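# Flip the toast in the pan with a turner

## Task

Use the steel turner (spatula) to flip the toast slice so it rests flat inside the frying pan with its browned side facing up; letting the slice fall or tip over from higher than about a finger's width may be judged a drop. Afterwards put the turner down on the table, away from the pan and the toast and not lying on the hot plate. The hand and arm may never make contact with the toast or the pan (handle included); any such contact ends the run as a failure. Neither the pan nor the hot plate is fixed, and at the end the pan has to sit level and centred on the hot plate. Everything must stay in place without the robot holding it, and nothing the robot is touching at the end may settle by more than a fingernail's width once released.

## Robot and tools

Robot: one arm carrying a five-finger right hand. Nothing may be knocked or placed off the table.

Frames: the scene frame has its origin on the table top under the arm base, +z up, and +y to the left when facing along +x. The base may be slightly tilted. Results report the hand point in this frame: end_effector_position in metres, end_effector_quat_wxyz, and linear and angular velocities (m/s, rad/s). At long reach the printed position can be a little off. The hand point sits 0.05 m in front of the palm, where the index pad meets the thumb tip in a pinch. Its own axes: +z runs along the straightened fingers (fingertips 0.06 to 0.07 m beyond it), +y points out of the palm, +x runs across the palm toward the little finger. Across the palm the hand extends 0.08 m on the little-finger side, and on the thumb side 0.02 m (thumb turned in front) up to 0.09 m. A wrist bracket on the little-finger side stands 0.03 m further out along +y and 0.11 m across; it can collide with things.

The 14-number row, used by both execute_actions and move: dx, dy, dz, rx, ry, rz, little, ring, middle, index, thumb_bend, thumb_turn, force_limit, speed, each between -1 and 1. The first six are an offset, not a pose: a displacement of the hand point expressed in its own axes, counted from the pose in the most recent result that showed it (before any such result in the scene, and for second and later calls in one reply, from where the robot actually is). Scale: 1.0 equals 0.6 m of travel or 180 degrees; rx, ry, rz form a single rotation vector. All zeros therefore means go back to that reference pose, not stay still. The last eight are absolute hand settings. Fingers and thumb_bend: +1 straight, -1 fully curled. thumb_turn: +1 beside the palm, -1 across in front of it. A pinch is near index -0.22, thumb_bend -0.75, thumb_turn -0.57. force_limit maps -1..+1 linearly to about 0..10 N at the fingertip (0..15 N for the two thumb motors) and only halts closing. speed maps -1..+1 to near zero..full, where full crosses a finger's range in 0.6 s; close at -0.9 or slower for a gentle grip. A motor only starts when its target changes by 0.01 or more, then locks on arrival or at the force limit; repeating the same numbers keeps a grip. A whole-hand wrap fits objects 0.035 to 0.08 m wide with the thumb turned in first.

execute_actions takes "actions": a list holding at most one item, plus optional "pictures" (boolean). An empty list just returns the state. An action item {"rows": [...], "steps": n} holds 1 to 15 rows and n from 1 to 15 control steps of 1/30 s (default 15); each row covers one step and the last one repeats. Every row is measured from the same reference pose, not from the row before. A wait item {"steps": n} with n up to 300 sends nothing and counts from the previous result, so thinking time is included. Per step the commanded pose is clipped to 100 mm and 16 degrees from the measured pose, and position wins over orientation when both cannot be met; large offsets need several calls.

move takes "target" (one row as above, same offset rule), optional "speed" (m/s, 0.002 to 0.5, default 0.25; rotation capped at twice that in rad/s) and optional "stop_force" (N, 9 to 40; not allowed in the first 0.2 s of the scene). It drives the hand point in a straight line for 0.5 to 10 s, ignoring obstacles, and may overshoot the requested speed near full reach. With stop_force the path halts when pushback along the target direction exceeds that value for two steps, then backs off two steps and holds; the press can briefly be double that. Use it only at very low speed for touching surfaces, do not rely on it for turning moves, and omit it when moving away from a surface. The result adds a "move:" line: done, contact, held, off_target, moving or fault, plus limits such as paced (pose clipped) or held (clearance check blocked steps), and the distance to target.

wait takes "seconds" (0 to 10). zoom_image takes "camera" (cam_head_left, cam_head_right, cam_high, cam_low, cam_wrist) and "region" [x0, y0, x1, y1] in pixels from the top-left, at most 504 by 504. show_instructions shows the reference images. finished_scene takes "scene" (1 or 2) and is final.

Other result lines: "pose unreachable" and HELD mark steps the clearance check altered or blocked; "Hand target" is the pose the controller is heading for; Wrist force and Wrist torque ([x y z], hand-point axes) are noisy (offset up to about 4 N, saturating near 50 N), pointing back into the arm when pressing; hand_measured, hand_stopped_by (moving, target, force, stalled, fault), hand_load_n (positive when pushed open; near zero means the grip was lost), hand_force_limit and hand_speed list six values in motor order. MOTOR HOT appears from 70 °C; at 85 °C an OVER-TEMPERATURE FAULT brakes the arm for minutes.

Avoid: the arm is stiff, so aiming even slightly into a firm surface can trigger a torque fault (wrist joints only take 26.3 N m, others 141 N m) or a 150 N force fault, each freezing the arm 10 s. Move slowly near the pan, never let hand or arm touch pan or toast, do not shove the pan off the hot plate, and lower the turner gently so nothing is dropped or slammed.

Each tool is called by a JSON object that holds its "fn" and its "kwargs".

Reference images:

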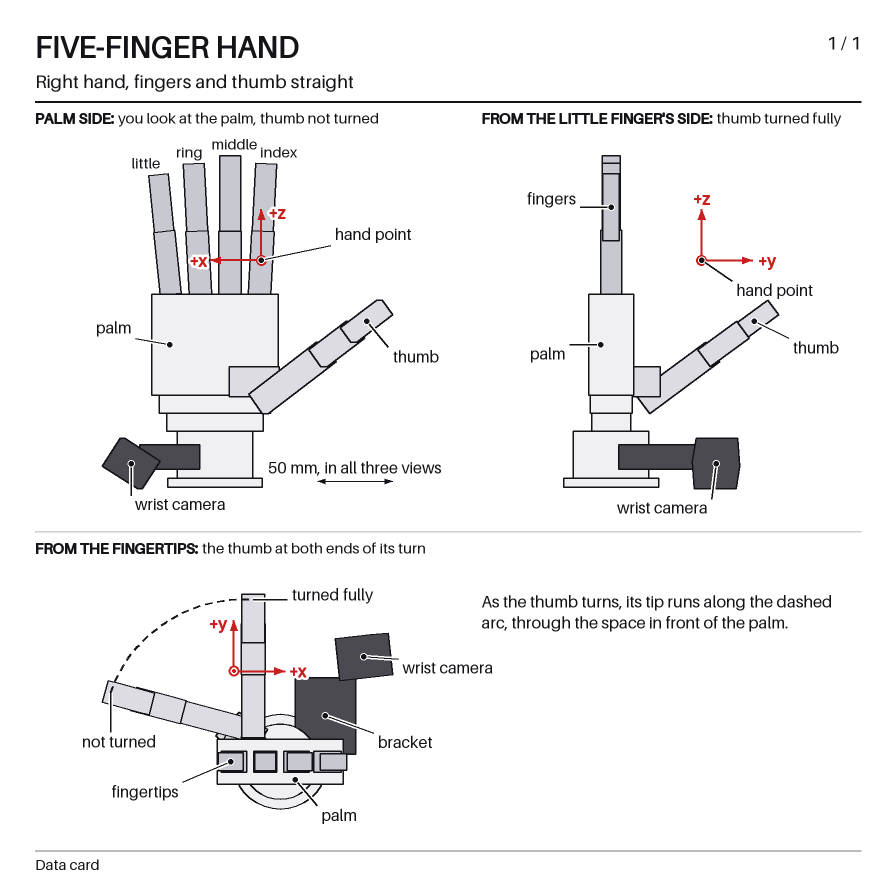

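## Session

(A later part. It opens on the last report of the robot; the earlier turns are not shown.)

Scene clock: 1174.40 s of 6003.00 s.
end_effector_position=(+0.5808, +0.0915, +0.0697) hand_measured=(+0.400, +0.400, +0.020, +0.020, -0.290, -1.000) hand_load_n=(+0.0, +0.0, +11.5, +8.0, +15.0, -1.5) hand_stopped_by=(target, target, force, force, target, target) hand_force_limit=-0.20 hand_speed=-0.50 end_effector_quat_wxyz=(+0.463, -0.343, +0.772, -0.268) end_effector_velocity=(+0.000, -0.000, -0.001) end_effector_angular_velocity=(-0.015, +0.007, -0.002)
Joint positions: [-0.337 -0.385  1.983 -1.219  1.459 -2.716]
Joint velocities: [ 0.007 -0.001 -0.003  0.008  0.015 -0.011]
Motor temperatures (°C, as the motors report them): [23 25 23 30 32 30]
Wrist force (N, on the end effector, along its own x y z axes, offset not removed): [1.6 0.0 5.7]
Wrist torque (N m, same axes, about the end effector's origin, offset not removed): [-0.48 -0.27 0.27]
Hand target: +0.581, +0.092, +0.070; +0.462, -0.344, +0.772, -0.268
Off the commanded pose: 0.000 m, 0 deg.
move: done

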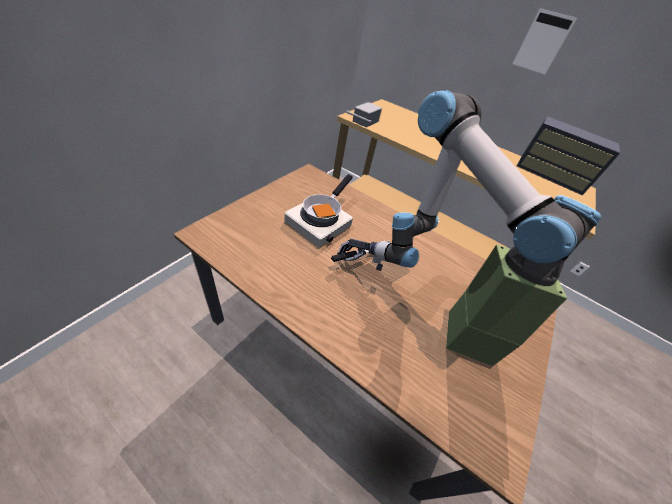

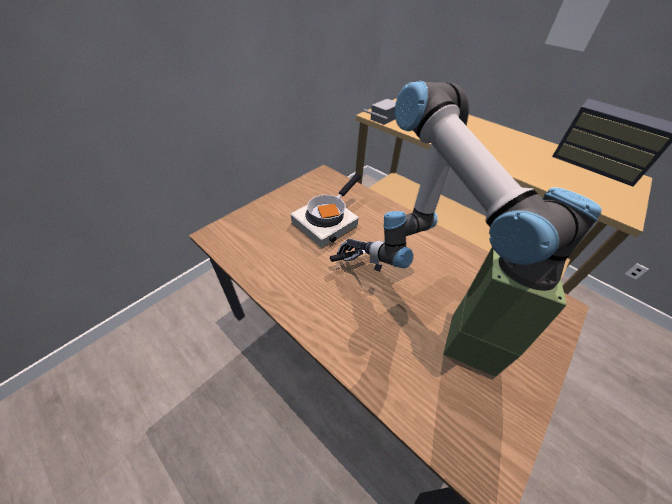

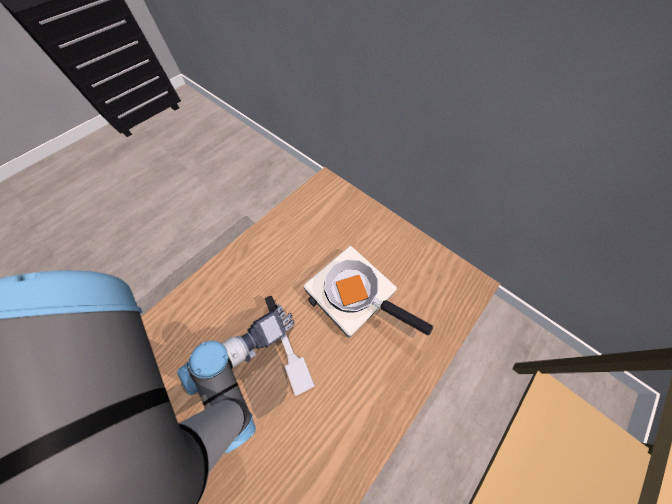

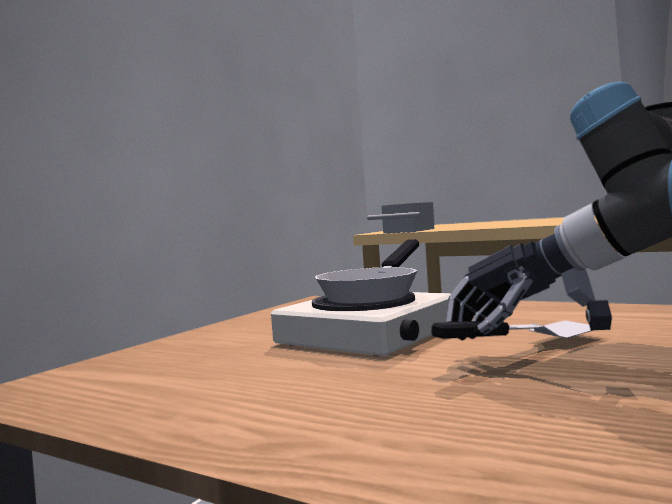

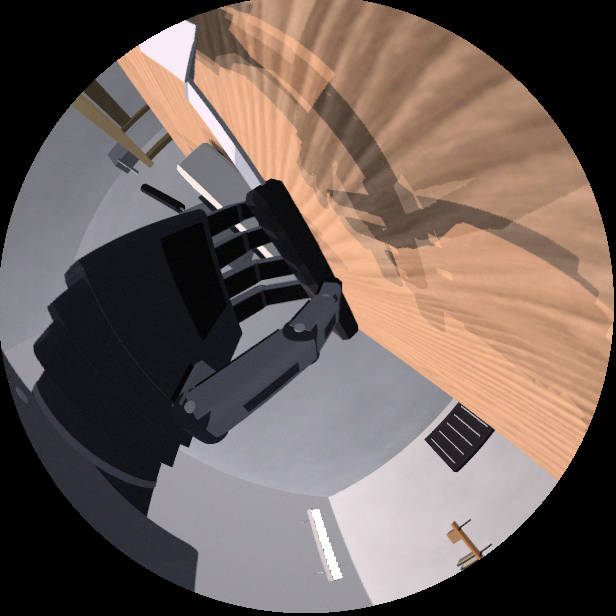

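{"fn": "move", "kwargs": {"target": [0.0268,0.0364,0.0213,-0.0006,0.023,-0.038,0.5,0.45,-0.39,-0.3,-0.3,-1,-0.2,-0.5], "speed": 0.02}}

{"fn": "zoom_image", "kwargs": {"camera": "cam_low", "region": [400,220,672,420]}}

Scene clock: 1183.27 s of 6003.00 s.
end_effector_position=(+0.5808, +0.0913, +0.0400) hand_measured=(+0.500, +0.450, +0.020, +0.020, -0.290, -1.000) hand_load_n=(+0.0, +0.0, +11.5, +8.0, +15.0, -1.5) hand_stopped_by=(target, target, force, force, target, target) hand_force_limit=-0.20 hand_speed=-0.50 end_effector_quat_wxyz=(+0.418, -0.379, +0.767, -0.306) end_effector_velocity=(-0.000, -0.000, -0.002) end_effector_angular_velocity=(-0.009, +0.004, -0.001)
Joint positions: [-0.287 -0.343  1.922 -1.174  1.571 -2.817]
Joint velocities: [ 0.003  0.003 -0.005  0.003  0.009 -0.006]
Motor temperatures (°C, as the motors report them): [23 25 23 30 32 30]
Wrist force (N, on the end effector, along its own x y z axes, offset not removed): [-1.1 2.3 2.5]
Wrist torque (N m, same axes, about the end effector's origin, offset not removed): [0.18 0.38 0.20]
Hand target: +0.581, +0.091, +0.040; +0.417, -0.379, +0.767, -0.307
Off the commanded pose: 0.000 m, 0 deg.
After step 90, 2.20 s passed at rest.
move: done

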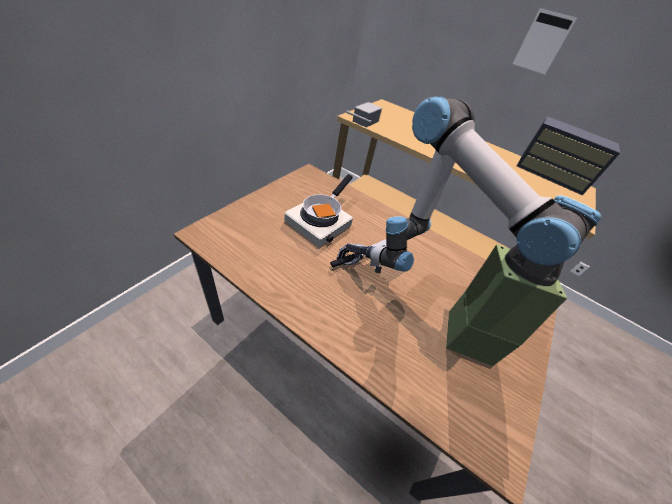

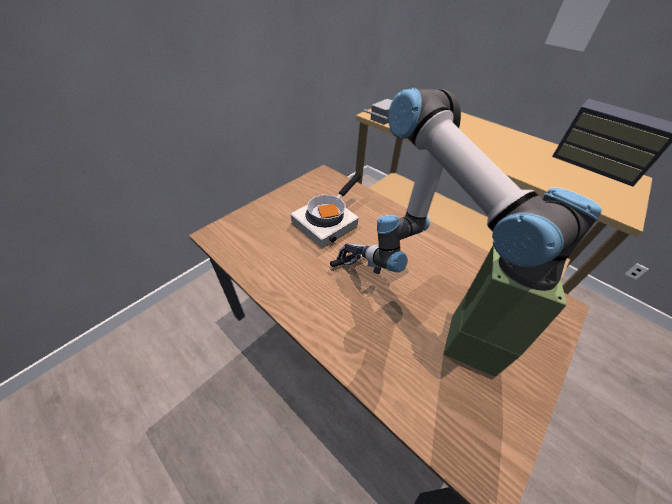

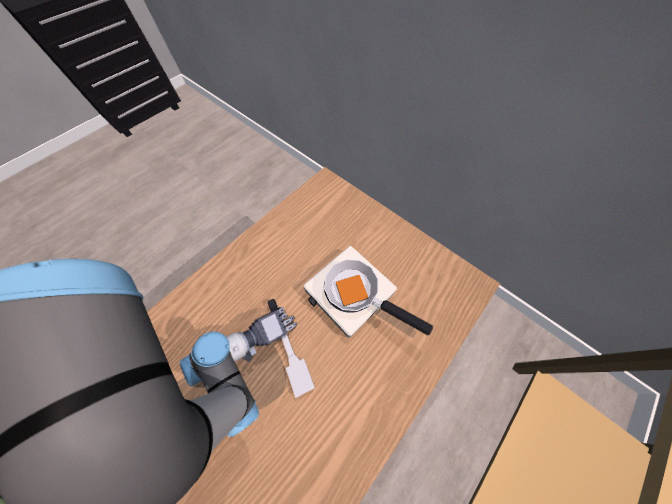

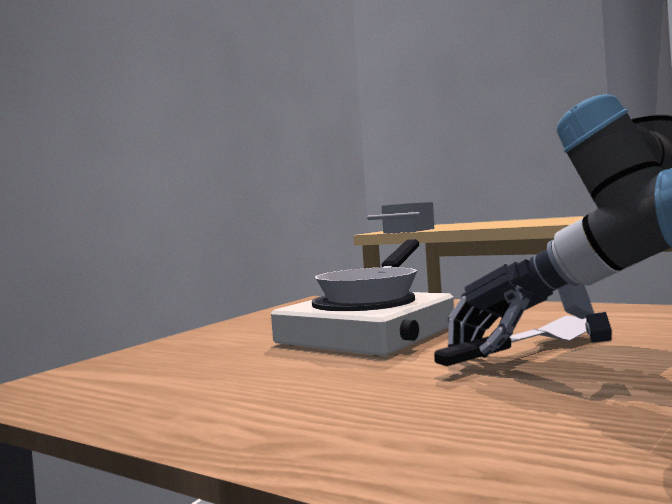

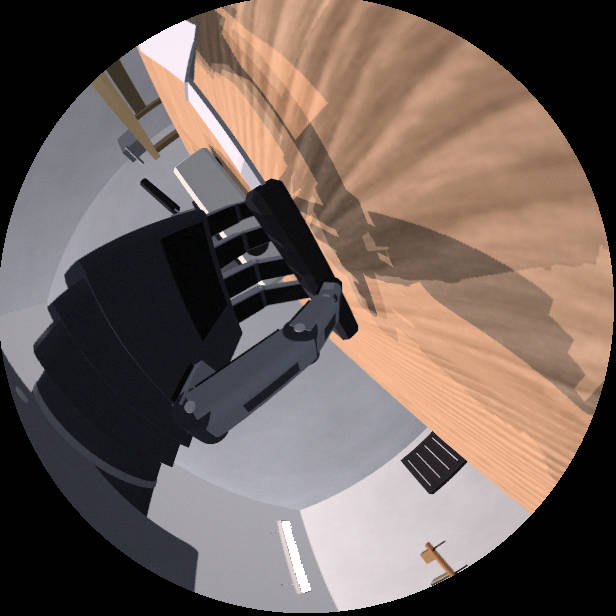

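Region (400, 220, 672, 420) of cam_low's 672x504 image, scaled by 1.853, with more detail than that image has; it fills the top 371 rows of this view, and the rest is white.

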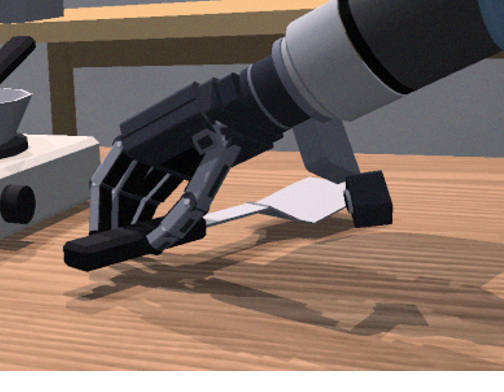

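{"fn": "move", "kwargs": {"target": [0.0069,0.0131,0.0077,0,0,0,0.6,0.5,-0.39,-0.3,-0.3,-1,-0.2,-0.5], "speed": 0.01}}

{"fn": "zoom_image", "kwargs": {"camera": "cam_low", "region": [420,280,640,400]}}

Scene clock: 1188.87 s of 6003.00 s.
end_effector_position=(+0.5808, +0.0912, +0.0303) hand_measured=(+0.600, +0.500, +0.020, +0.020, -0.290, -1.000) hand_load_n=(+0.0, +0.0, +11.0, +7.5, +15.0, -1.0) hand_stopped_by=(target, target, force, force, target, target) hand_force_limit=-0.20 hand_speed=-0.50 end_effector_quat_wxyz=(+0.418, -0.379, +0.767, -0.306) end_effector_velocity=(+0.000, -0.001, -0.002) end_effector_angular_velocity=(+0.000, -0.001, -0.000)
Joint positions: [-0.291 -0.319  1.906 -1.182  1.567 -2.819]
Joint velocities: [-0.002  0.006 -0.004 -0.002 -0.002 -0.   ]
Motor temperatures (°C, as the motors report them): [23 25 23 30 32 30]
Wrist force (N, on the end effector, along its own x y z axes, offset not removed): [-3.2 -5.8 0.7]
Wrist torque (N m, same axes, about the end effector's origin, offset not removed): [-0.22 0.13 -0.30]
Hand target: +0.581, +0.091, +0.030; +0.418, -0.379, +0.767, -0.306
Off the commanded pose: 0.000 m, 0 deg.
After step 90, 1.40 s passed at rest.
move: done

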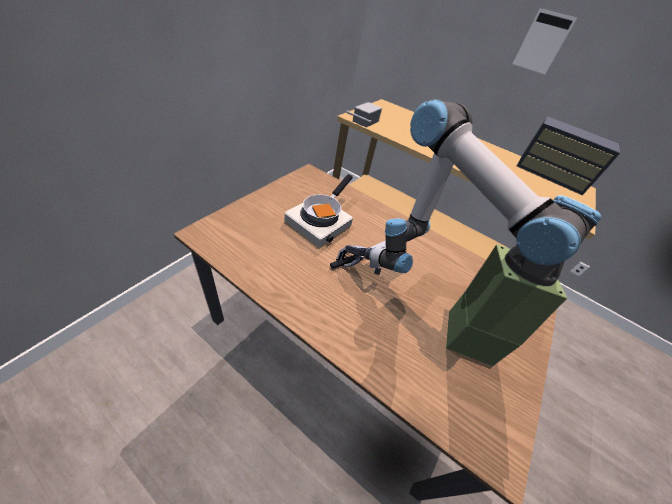

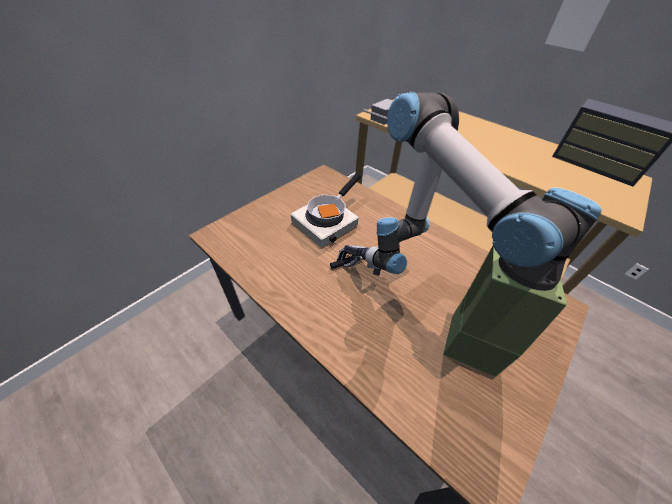

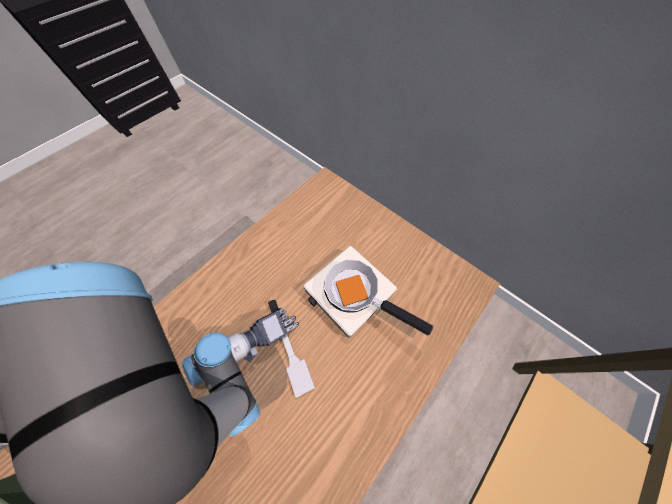

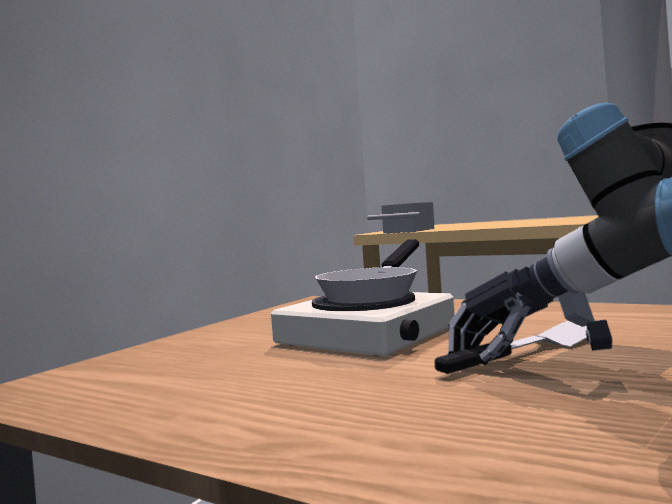

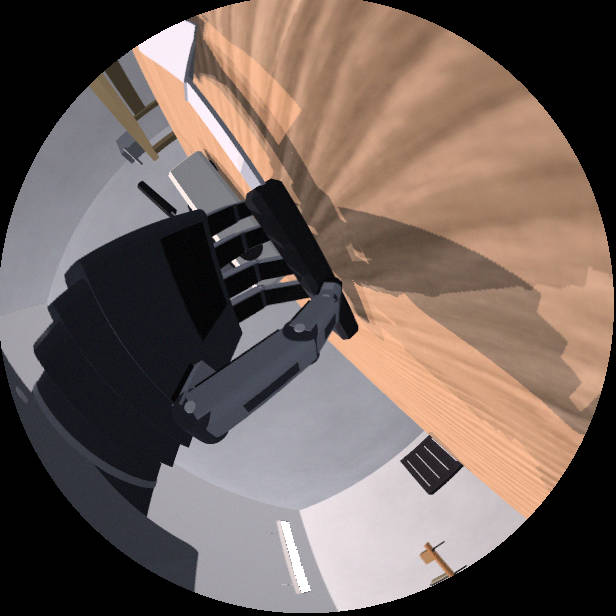

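Region (420, 280, 640, 400) of cam_low's 672x504 image, scaled by 2.291, with more detail than that image has; it fills the top 275 rows of this view, and the rest is white.

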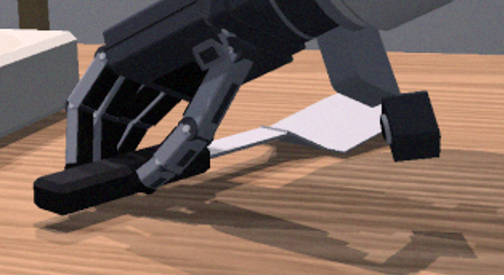

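{"fn": "move", "kwargs": {"target": [0.002,0.004,0.0023,0,0.004,-0.007,0.6,0.5,-0.39,-0.3,-0.3,-1,-0.2,-0.5], "speed": 0.01}}

{"fn": "move", "kwargs": {"target": [0,0,0,0,0,0,0.6,0.5,0.3,0.3,-0.3,-1,-0.2,-0.8]}}

{"fn": "move", "kwargs": {"target": [-0.041,-0.074,-0.053,0,0,0,0.6,0.5,0.3,0.3,-0.3,-1,-0.2,-0.8], "speed": 0.08}}

Scene clock: 1196.40 s of 6003.00 s.
end_effector_position=(+0.5808, +0.0913, +0.0274) hand_measured=(+0.600, +0.500, +0.020, +0.020, -0.290, -1.000) hand_load_n=(+0.0, +1.0, +6.0, +6.0, +18.0, +0.5) hand_stopped_by=(target, target, force, force, target, target) hand_force_limit=-0.20 hand_speed=-0.50 end_effector_quat_wxyz=(+0.410, -0.385, +0.765, -0.313) end_effector_velocity=(-0.000, +0.000, -0.000) end_effector_angular_velocity=(-0.004, +0.002, -0.000)
Joint positions: [-0.281 -0.316  1.898 -1.173  1.588 -2.836]
Joint velocities: [ 0.003  0.    -0.001  0.002  0.005 -0.002]
Motor temperatures (°C, as the motors report them): [23 25 23 30 32 30]
Wrist force (N, on the end effector, along its own x y z axes, offset not removed): [-24.3 -43.0 -32.8]
Wrist torque (N m, same axes, about the end effector's origin, offset not removed): [1.49 0.21 -1.02]
Hand target: +0.581, +0.091, +0.027; +0.410, -0.385, +0.765, -0.313
Off the commanded pose: 0.000 m, 0 deg.
After step 90, 3.03 s passed at rest.
move: done

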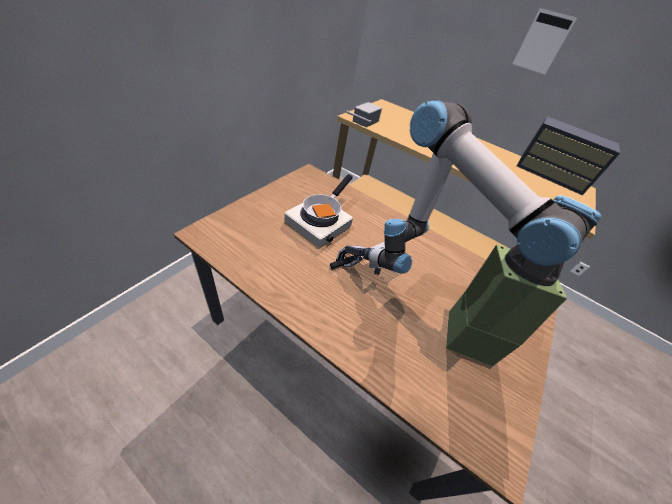

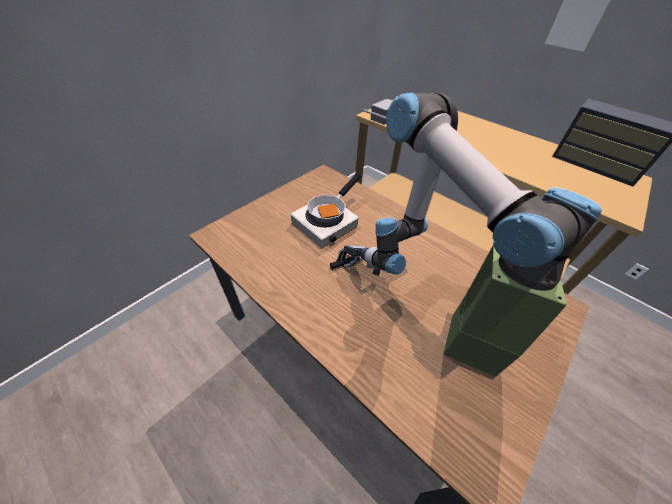

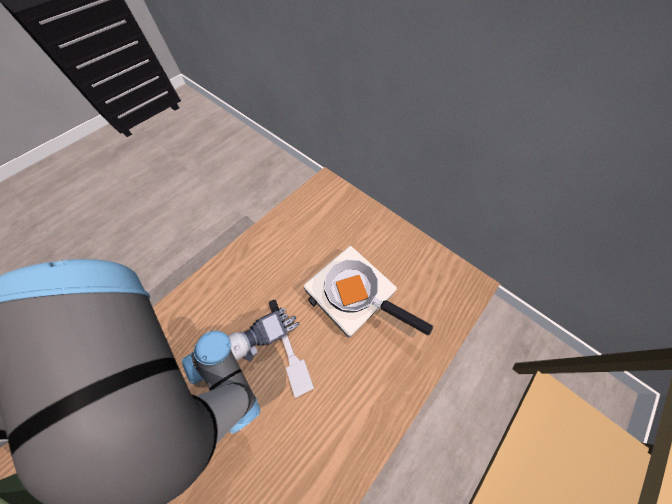

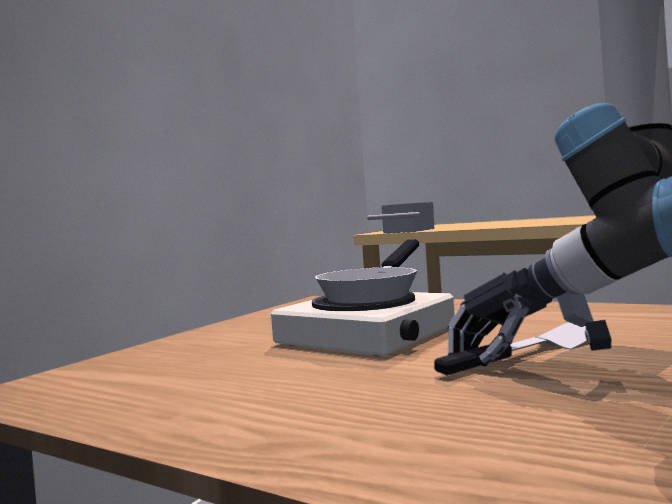

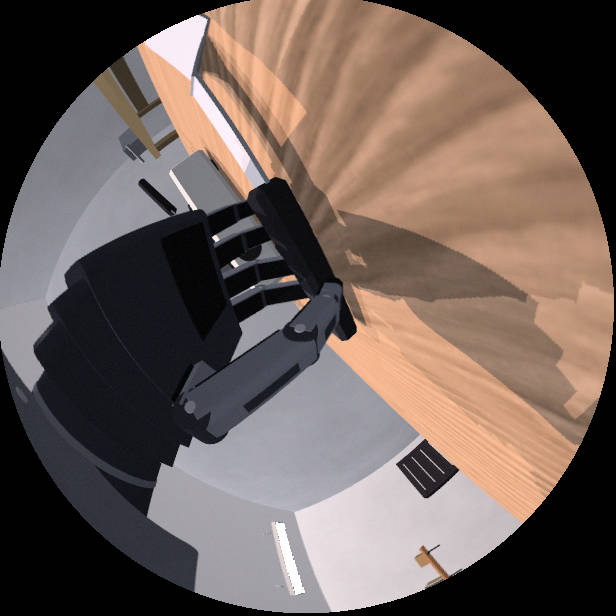

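Scene clock: 1197.53 s of 6003.00 s.
end_effector_position=(+0.5808, +0.0913, +0.0274) hand_measured=(+0.600, +0.500, +0.078, +0.300, -0.296, -1.000) hand_load_n=(+0.5, +1.5, -10.5, +0.0, +4.0, +2.5) hand_stopped_by=(target, target, stalled, target, target, target) hand_force_limit=-0.20 hand_speed=-0.80 end_effector_quat_wxyz=(+0.410, -0.385, +0.765, -0.313) end_effector_velocity=(-0.000, -0.000, -0.000) end_effector_angular_velocity=(-0.000, +0.000, -0.001)
Joint positions: [-0.281 -0.316  1.898 -1.173  1.588 -2.836]
Joint velocities: [-0.001 -0.     0.    -0.     0.     0.   ]
Motor temperatures (°C, as the motors report them): [23 25 23 30 32 30]
Wrist force (N, on the end effector, along its own x y z axes, offset not removed): [-29.8 -47.5 -39.8]
Wrist torque (N m, same axes, about the end effector's origin, offset not removed): [1.36 0.88 -1.36]
Hand target: +0.581, +0.091, +0.027; +0.410, -0.385, +0.765, -0.313
Off the commanded pose: 0.000 m, 0 deg.
move: done

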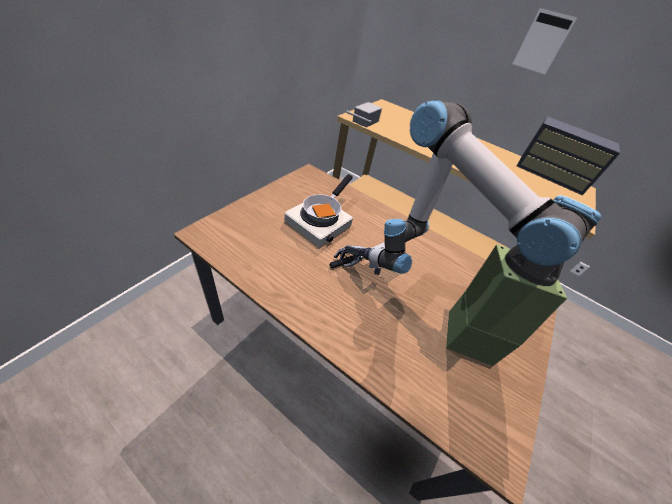

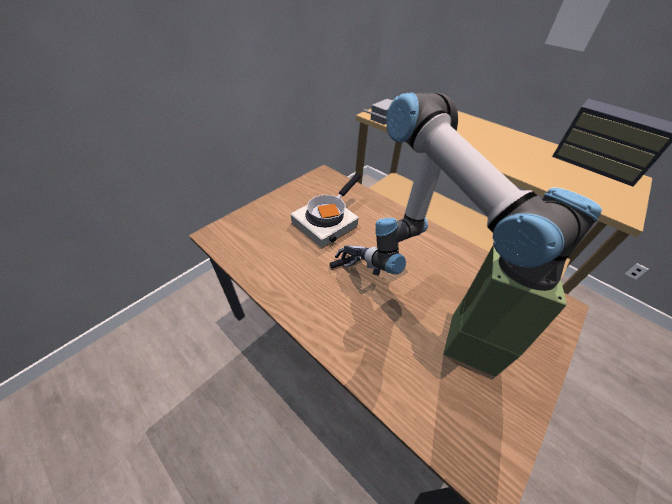

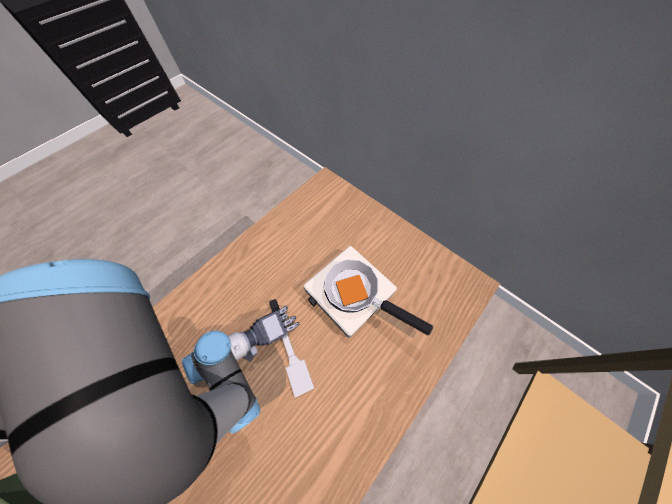

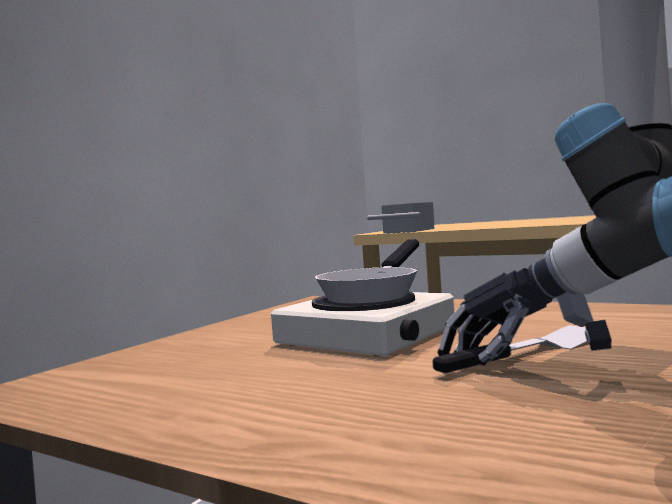

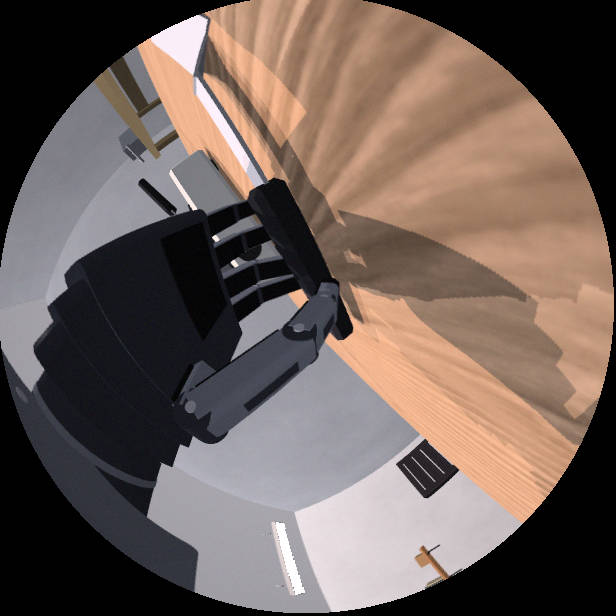

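Scene clock: 1198.77 s of 6003.00 s.
end_effector_position=(+0.5771, +0.0949, +0.0868) hand_measured=(+0.600, +0.500, +0.078, +0.300, -0.300, -1.000) hand_load_n=(+0.0, +0.0, +1.5, +0.0, +1.0, -0.5) hand_stopped_by=(target, target, stalled, target, target, target) hand_force_limit=-0.20 hand_speed=-0.80 end_effector_quat_wxyz=(+0.410, -0.385, +0.765, -0.313) end_effector_velocity=(-0.000, -0.000, +0.002) end_effector_angular_velocity=(-0.000, +0.000, -0.002)
Joint positions: [-0.251 -0.463  1.997 -1.125  1.616 -2.824]
Joint velocities: [ 0.001 -0.006  0.004  0.003  0.002  0.001]
Motor temperatures (°C, as the motors report them): [23 25 23 30 32 30]
Wrist force (N, on the end effector, along its own x y z axes, offset not removed): [-1.3 1.9 2.7]
Wrist torque (N m, same axes, about the end effector's origin, offset not removed): [0.14 0.21 -0.07]
Hand target: +0.577, +0.095, +0.087; +0.410, -0.385, +0.765, -0.313
Off the commanded pose: 0.000 m, 0 deg.
move: done

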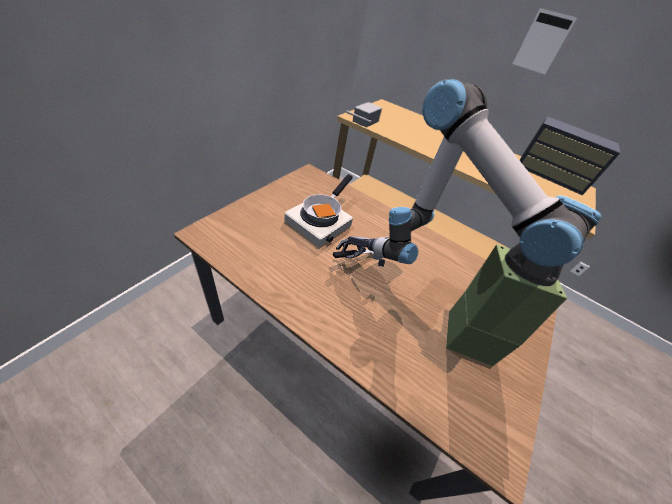

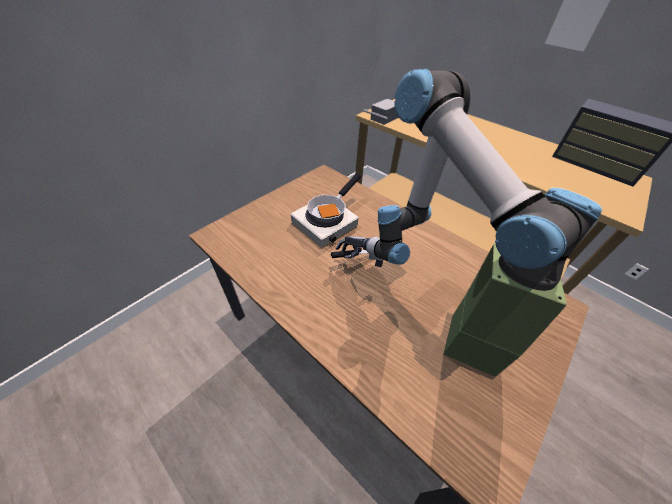

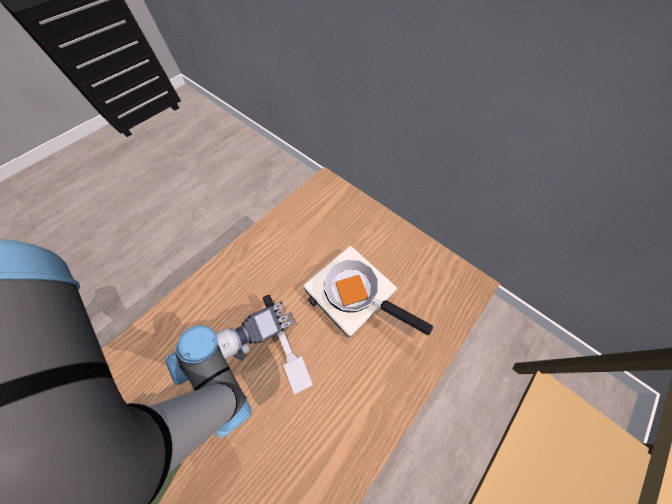

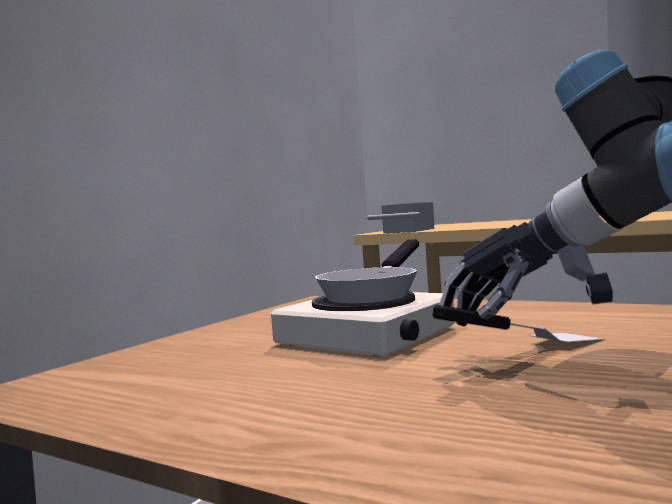

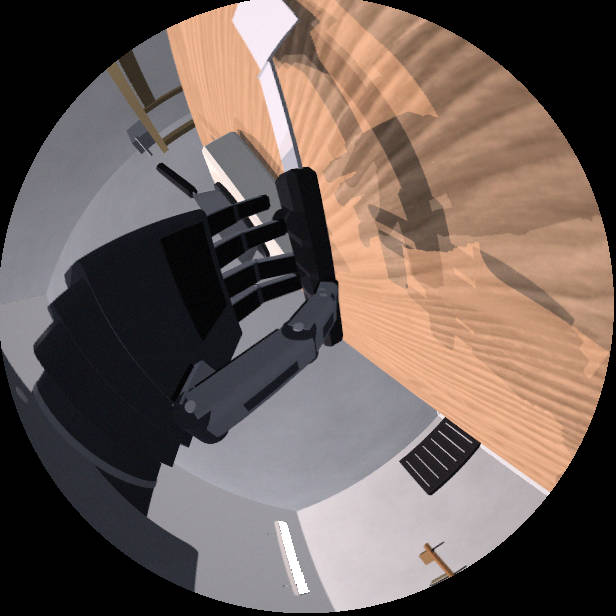

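Handle still held lightly; lower back to z 0.032.

{"fn": "move", "kwargs": {"target": [0.0356,0.0722,0.0426,0,0,0,0.6,0.5,0.3,0.3,-0.3,-1,-0.2,-0.8], "speed": 0.04}}

{"fn": "move", "kwargs": {"target": [0,0,0,0,0,0,0.6,0.5,0.4,0.3,-0.3,-1,-0.2,-0.8]}}

Scene clock: 1204.87 s of 6003.00 s.
end_effector_position=(+0.5770, +0.0945, +0.0324) hand_measured=(+0.600, +0.500, +0.078, +0.300, -0.300, -1.000) hand_load_n=(+0.0, +0.0, +1.0, +0.0, +1.5, +0.5) hand_stopped_by=(target, target, stalled, target, target, target) hand_force_limit=-0.20 hand_speed=-0.80 end_effector_quat_wxyz=(+0.410, -0.385, +0.765, -0.313) end_effector_velocity=(+0.000, +0.000, -0.002) end_effector_angular_velocity=(+0.000, -0.001, +0.001)
Joint positions: [-0.273 -0.327  1.915 -1.179  1.596 -2.833]
Joint velocities: [-0.     0.006 -0.005 -0.002 -0.001 -0.   ]
Motor temperatures (°C, as the motors report them): [23 25 23 30 32 30]
Wrist force (N, on the end effector, along its own x y z axes, offset not removed): [-1.5 -1.4 2.7]
Wrist torque (N m, same axes, about the end effector's origin, offset not removed): [-0.51 0.22 -0.23]
Hand target: +0.577, +0.094, +0.032; +0.410, -0.385, +0.765, -0.313
Off the commanded pose: 0.000 m, 0 deg.
After step 90, 1.33 s passed at rest.
move: done

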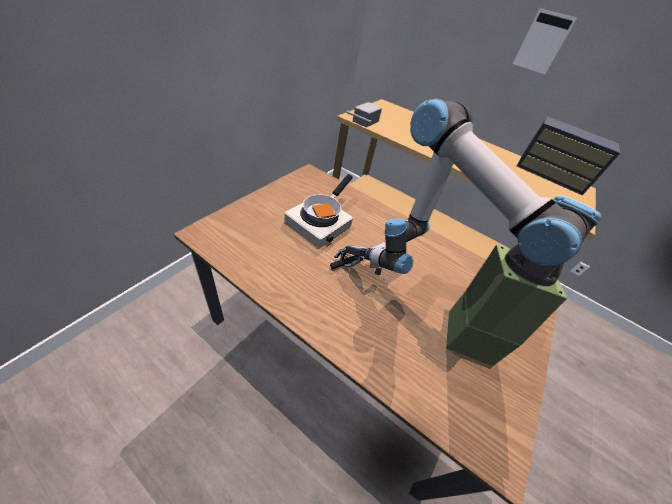

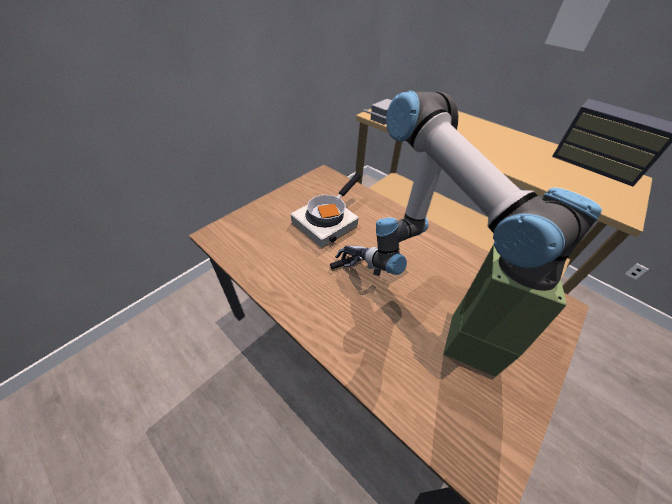

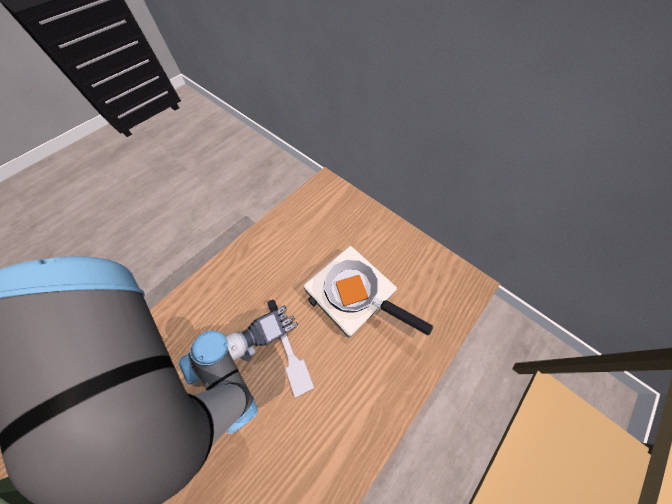

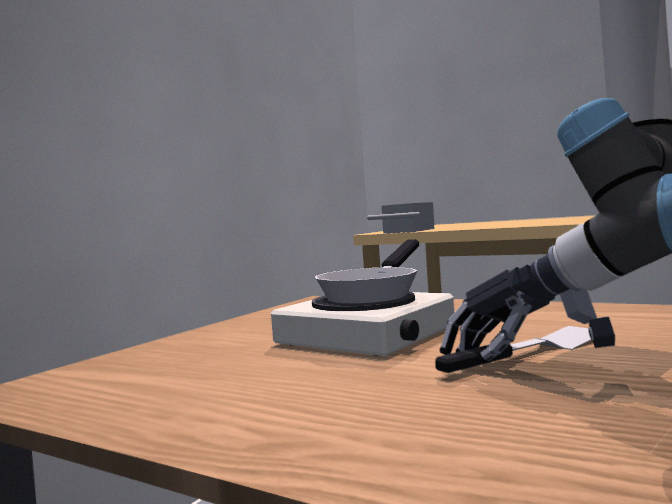

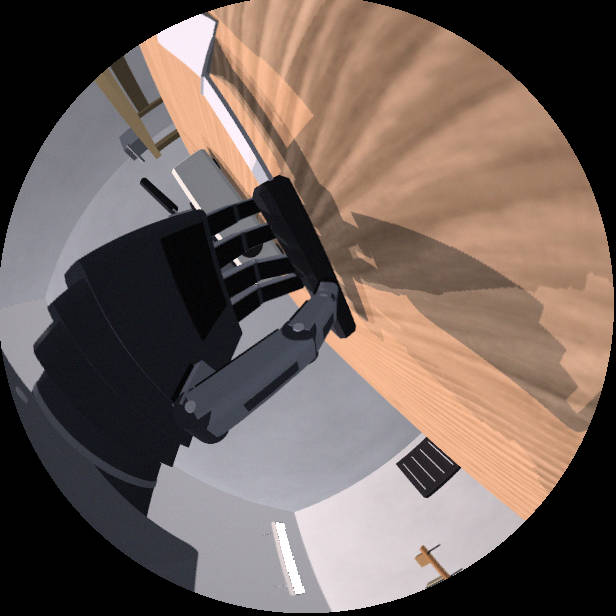

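Scene clock: 1206.10 s of 6003.00 s.
end_effector_position=(+0.5770, +0.0945, +0.0324) hand_measured=(+0.600, +0.500, +0.400, +0.300, -0.300, -1.000) hand_load_n=(+0.0, +0.0, +0.0, +0.0, +0.0, +0.0) hand_stopped_by=(target, target, target, target, target, target) hand_force_limit=-0.20 hand_speed=-0.80 end_effector_quat_wxyz=(+0.410, -0.385, +0.765, -0.313) end_effector_velocity=(-0.000, +0.001, +0.000) end_effector_angular_velocity=(+0.000, +0.000, +0.002)
Joint positions: [-0.273 -0.327  1.915 -1.179  1.596 -2.833]
Joint velocities: [ 0.001 -0.     0.001 -0.    -0.001 -0.   ]
Motor temperatures (°C, as the motors report them): [23 25 23 30 32 30]
Wrist force (N, on the end effector, along its own x y z axes, offset not removed): [-3.1 0.7 4.6]
Wrist torque (N m, same axes, about the end effector's origin, offset not removed): [-0.12 0.29 -0.31]
Hand target: +0.577, +0.094, +0.032; +0.410, -0.385, +0.765, -0.313
Off the commanded pose: 0.000 m, 0 deg.
move: done

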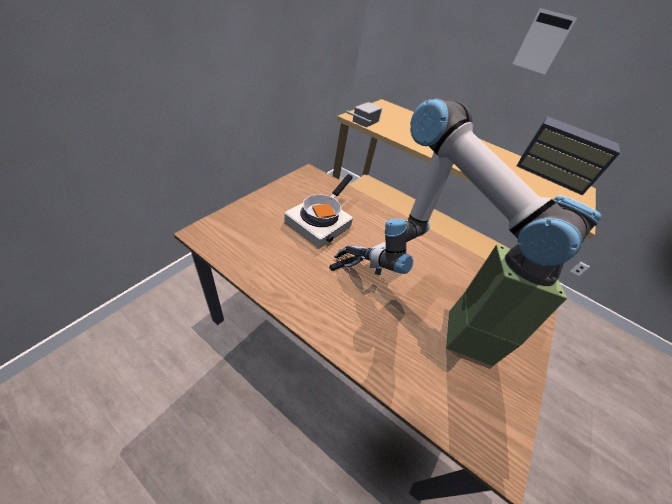

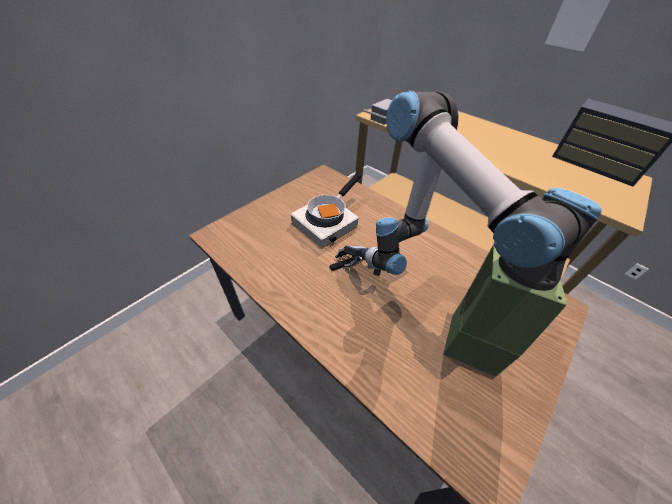

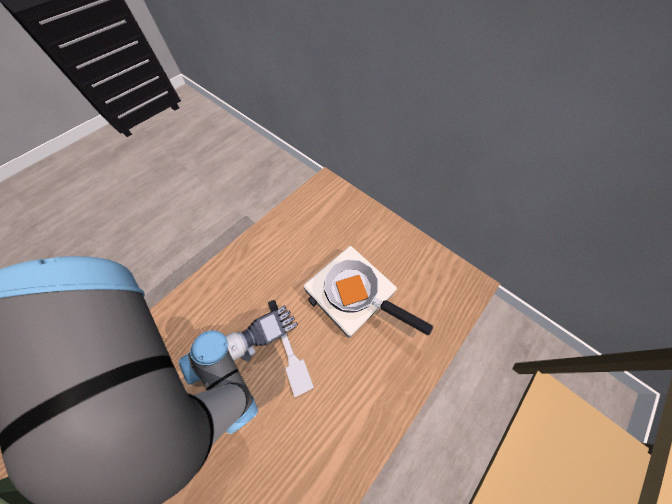

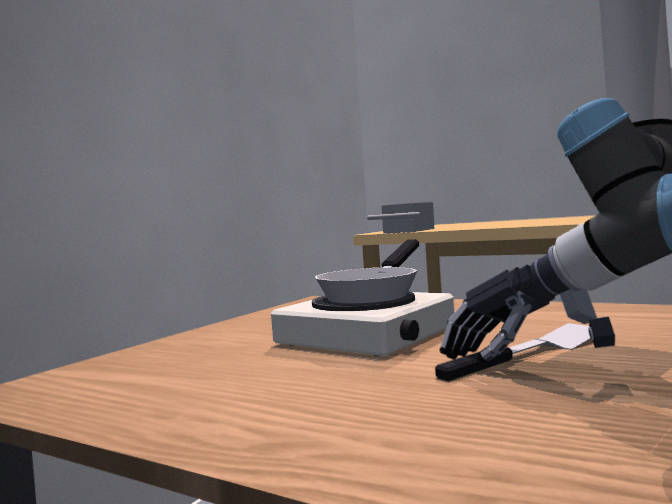

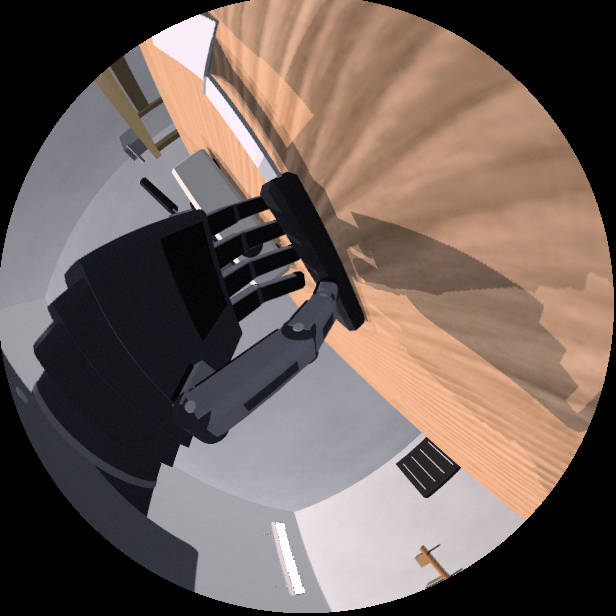

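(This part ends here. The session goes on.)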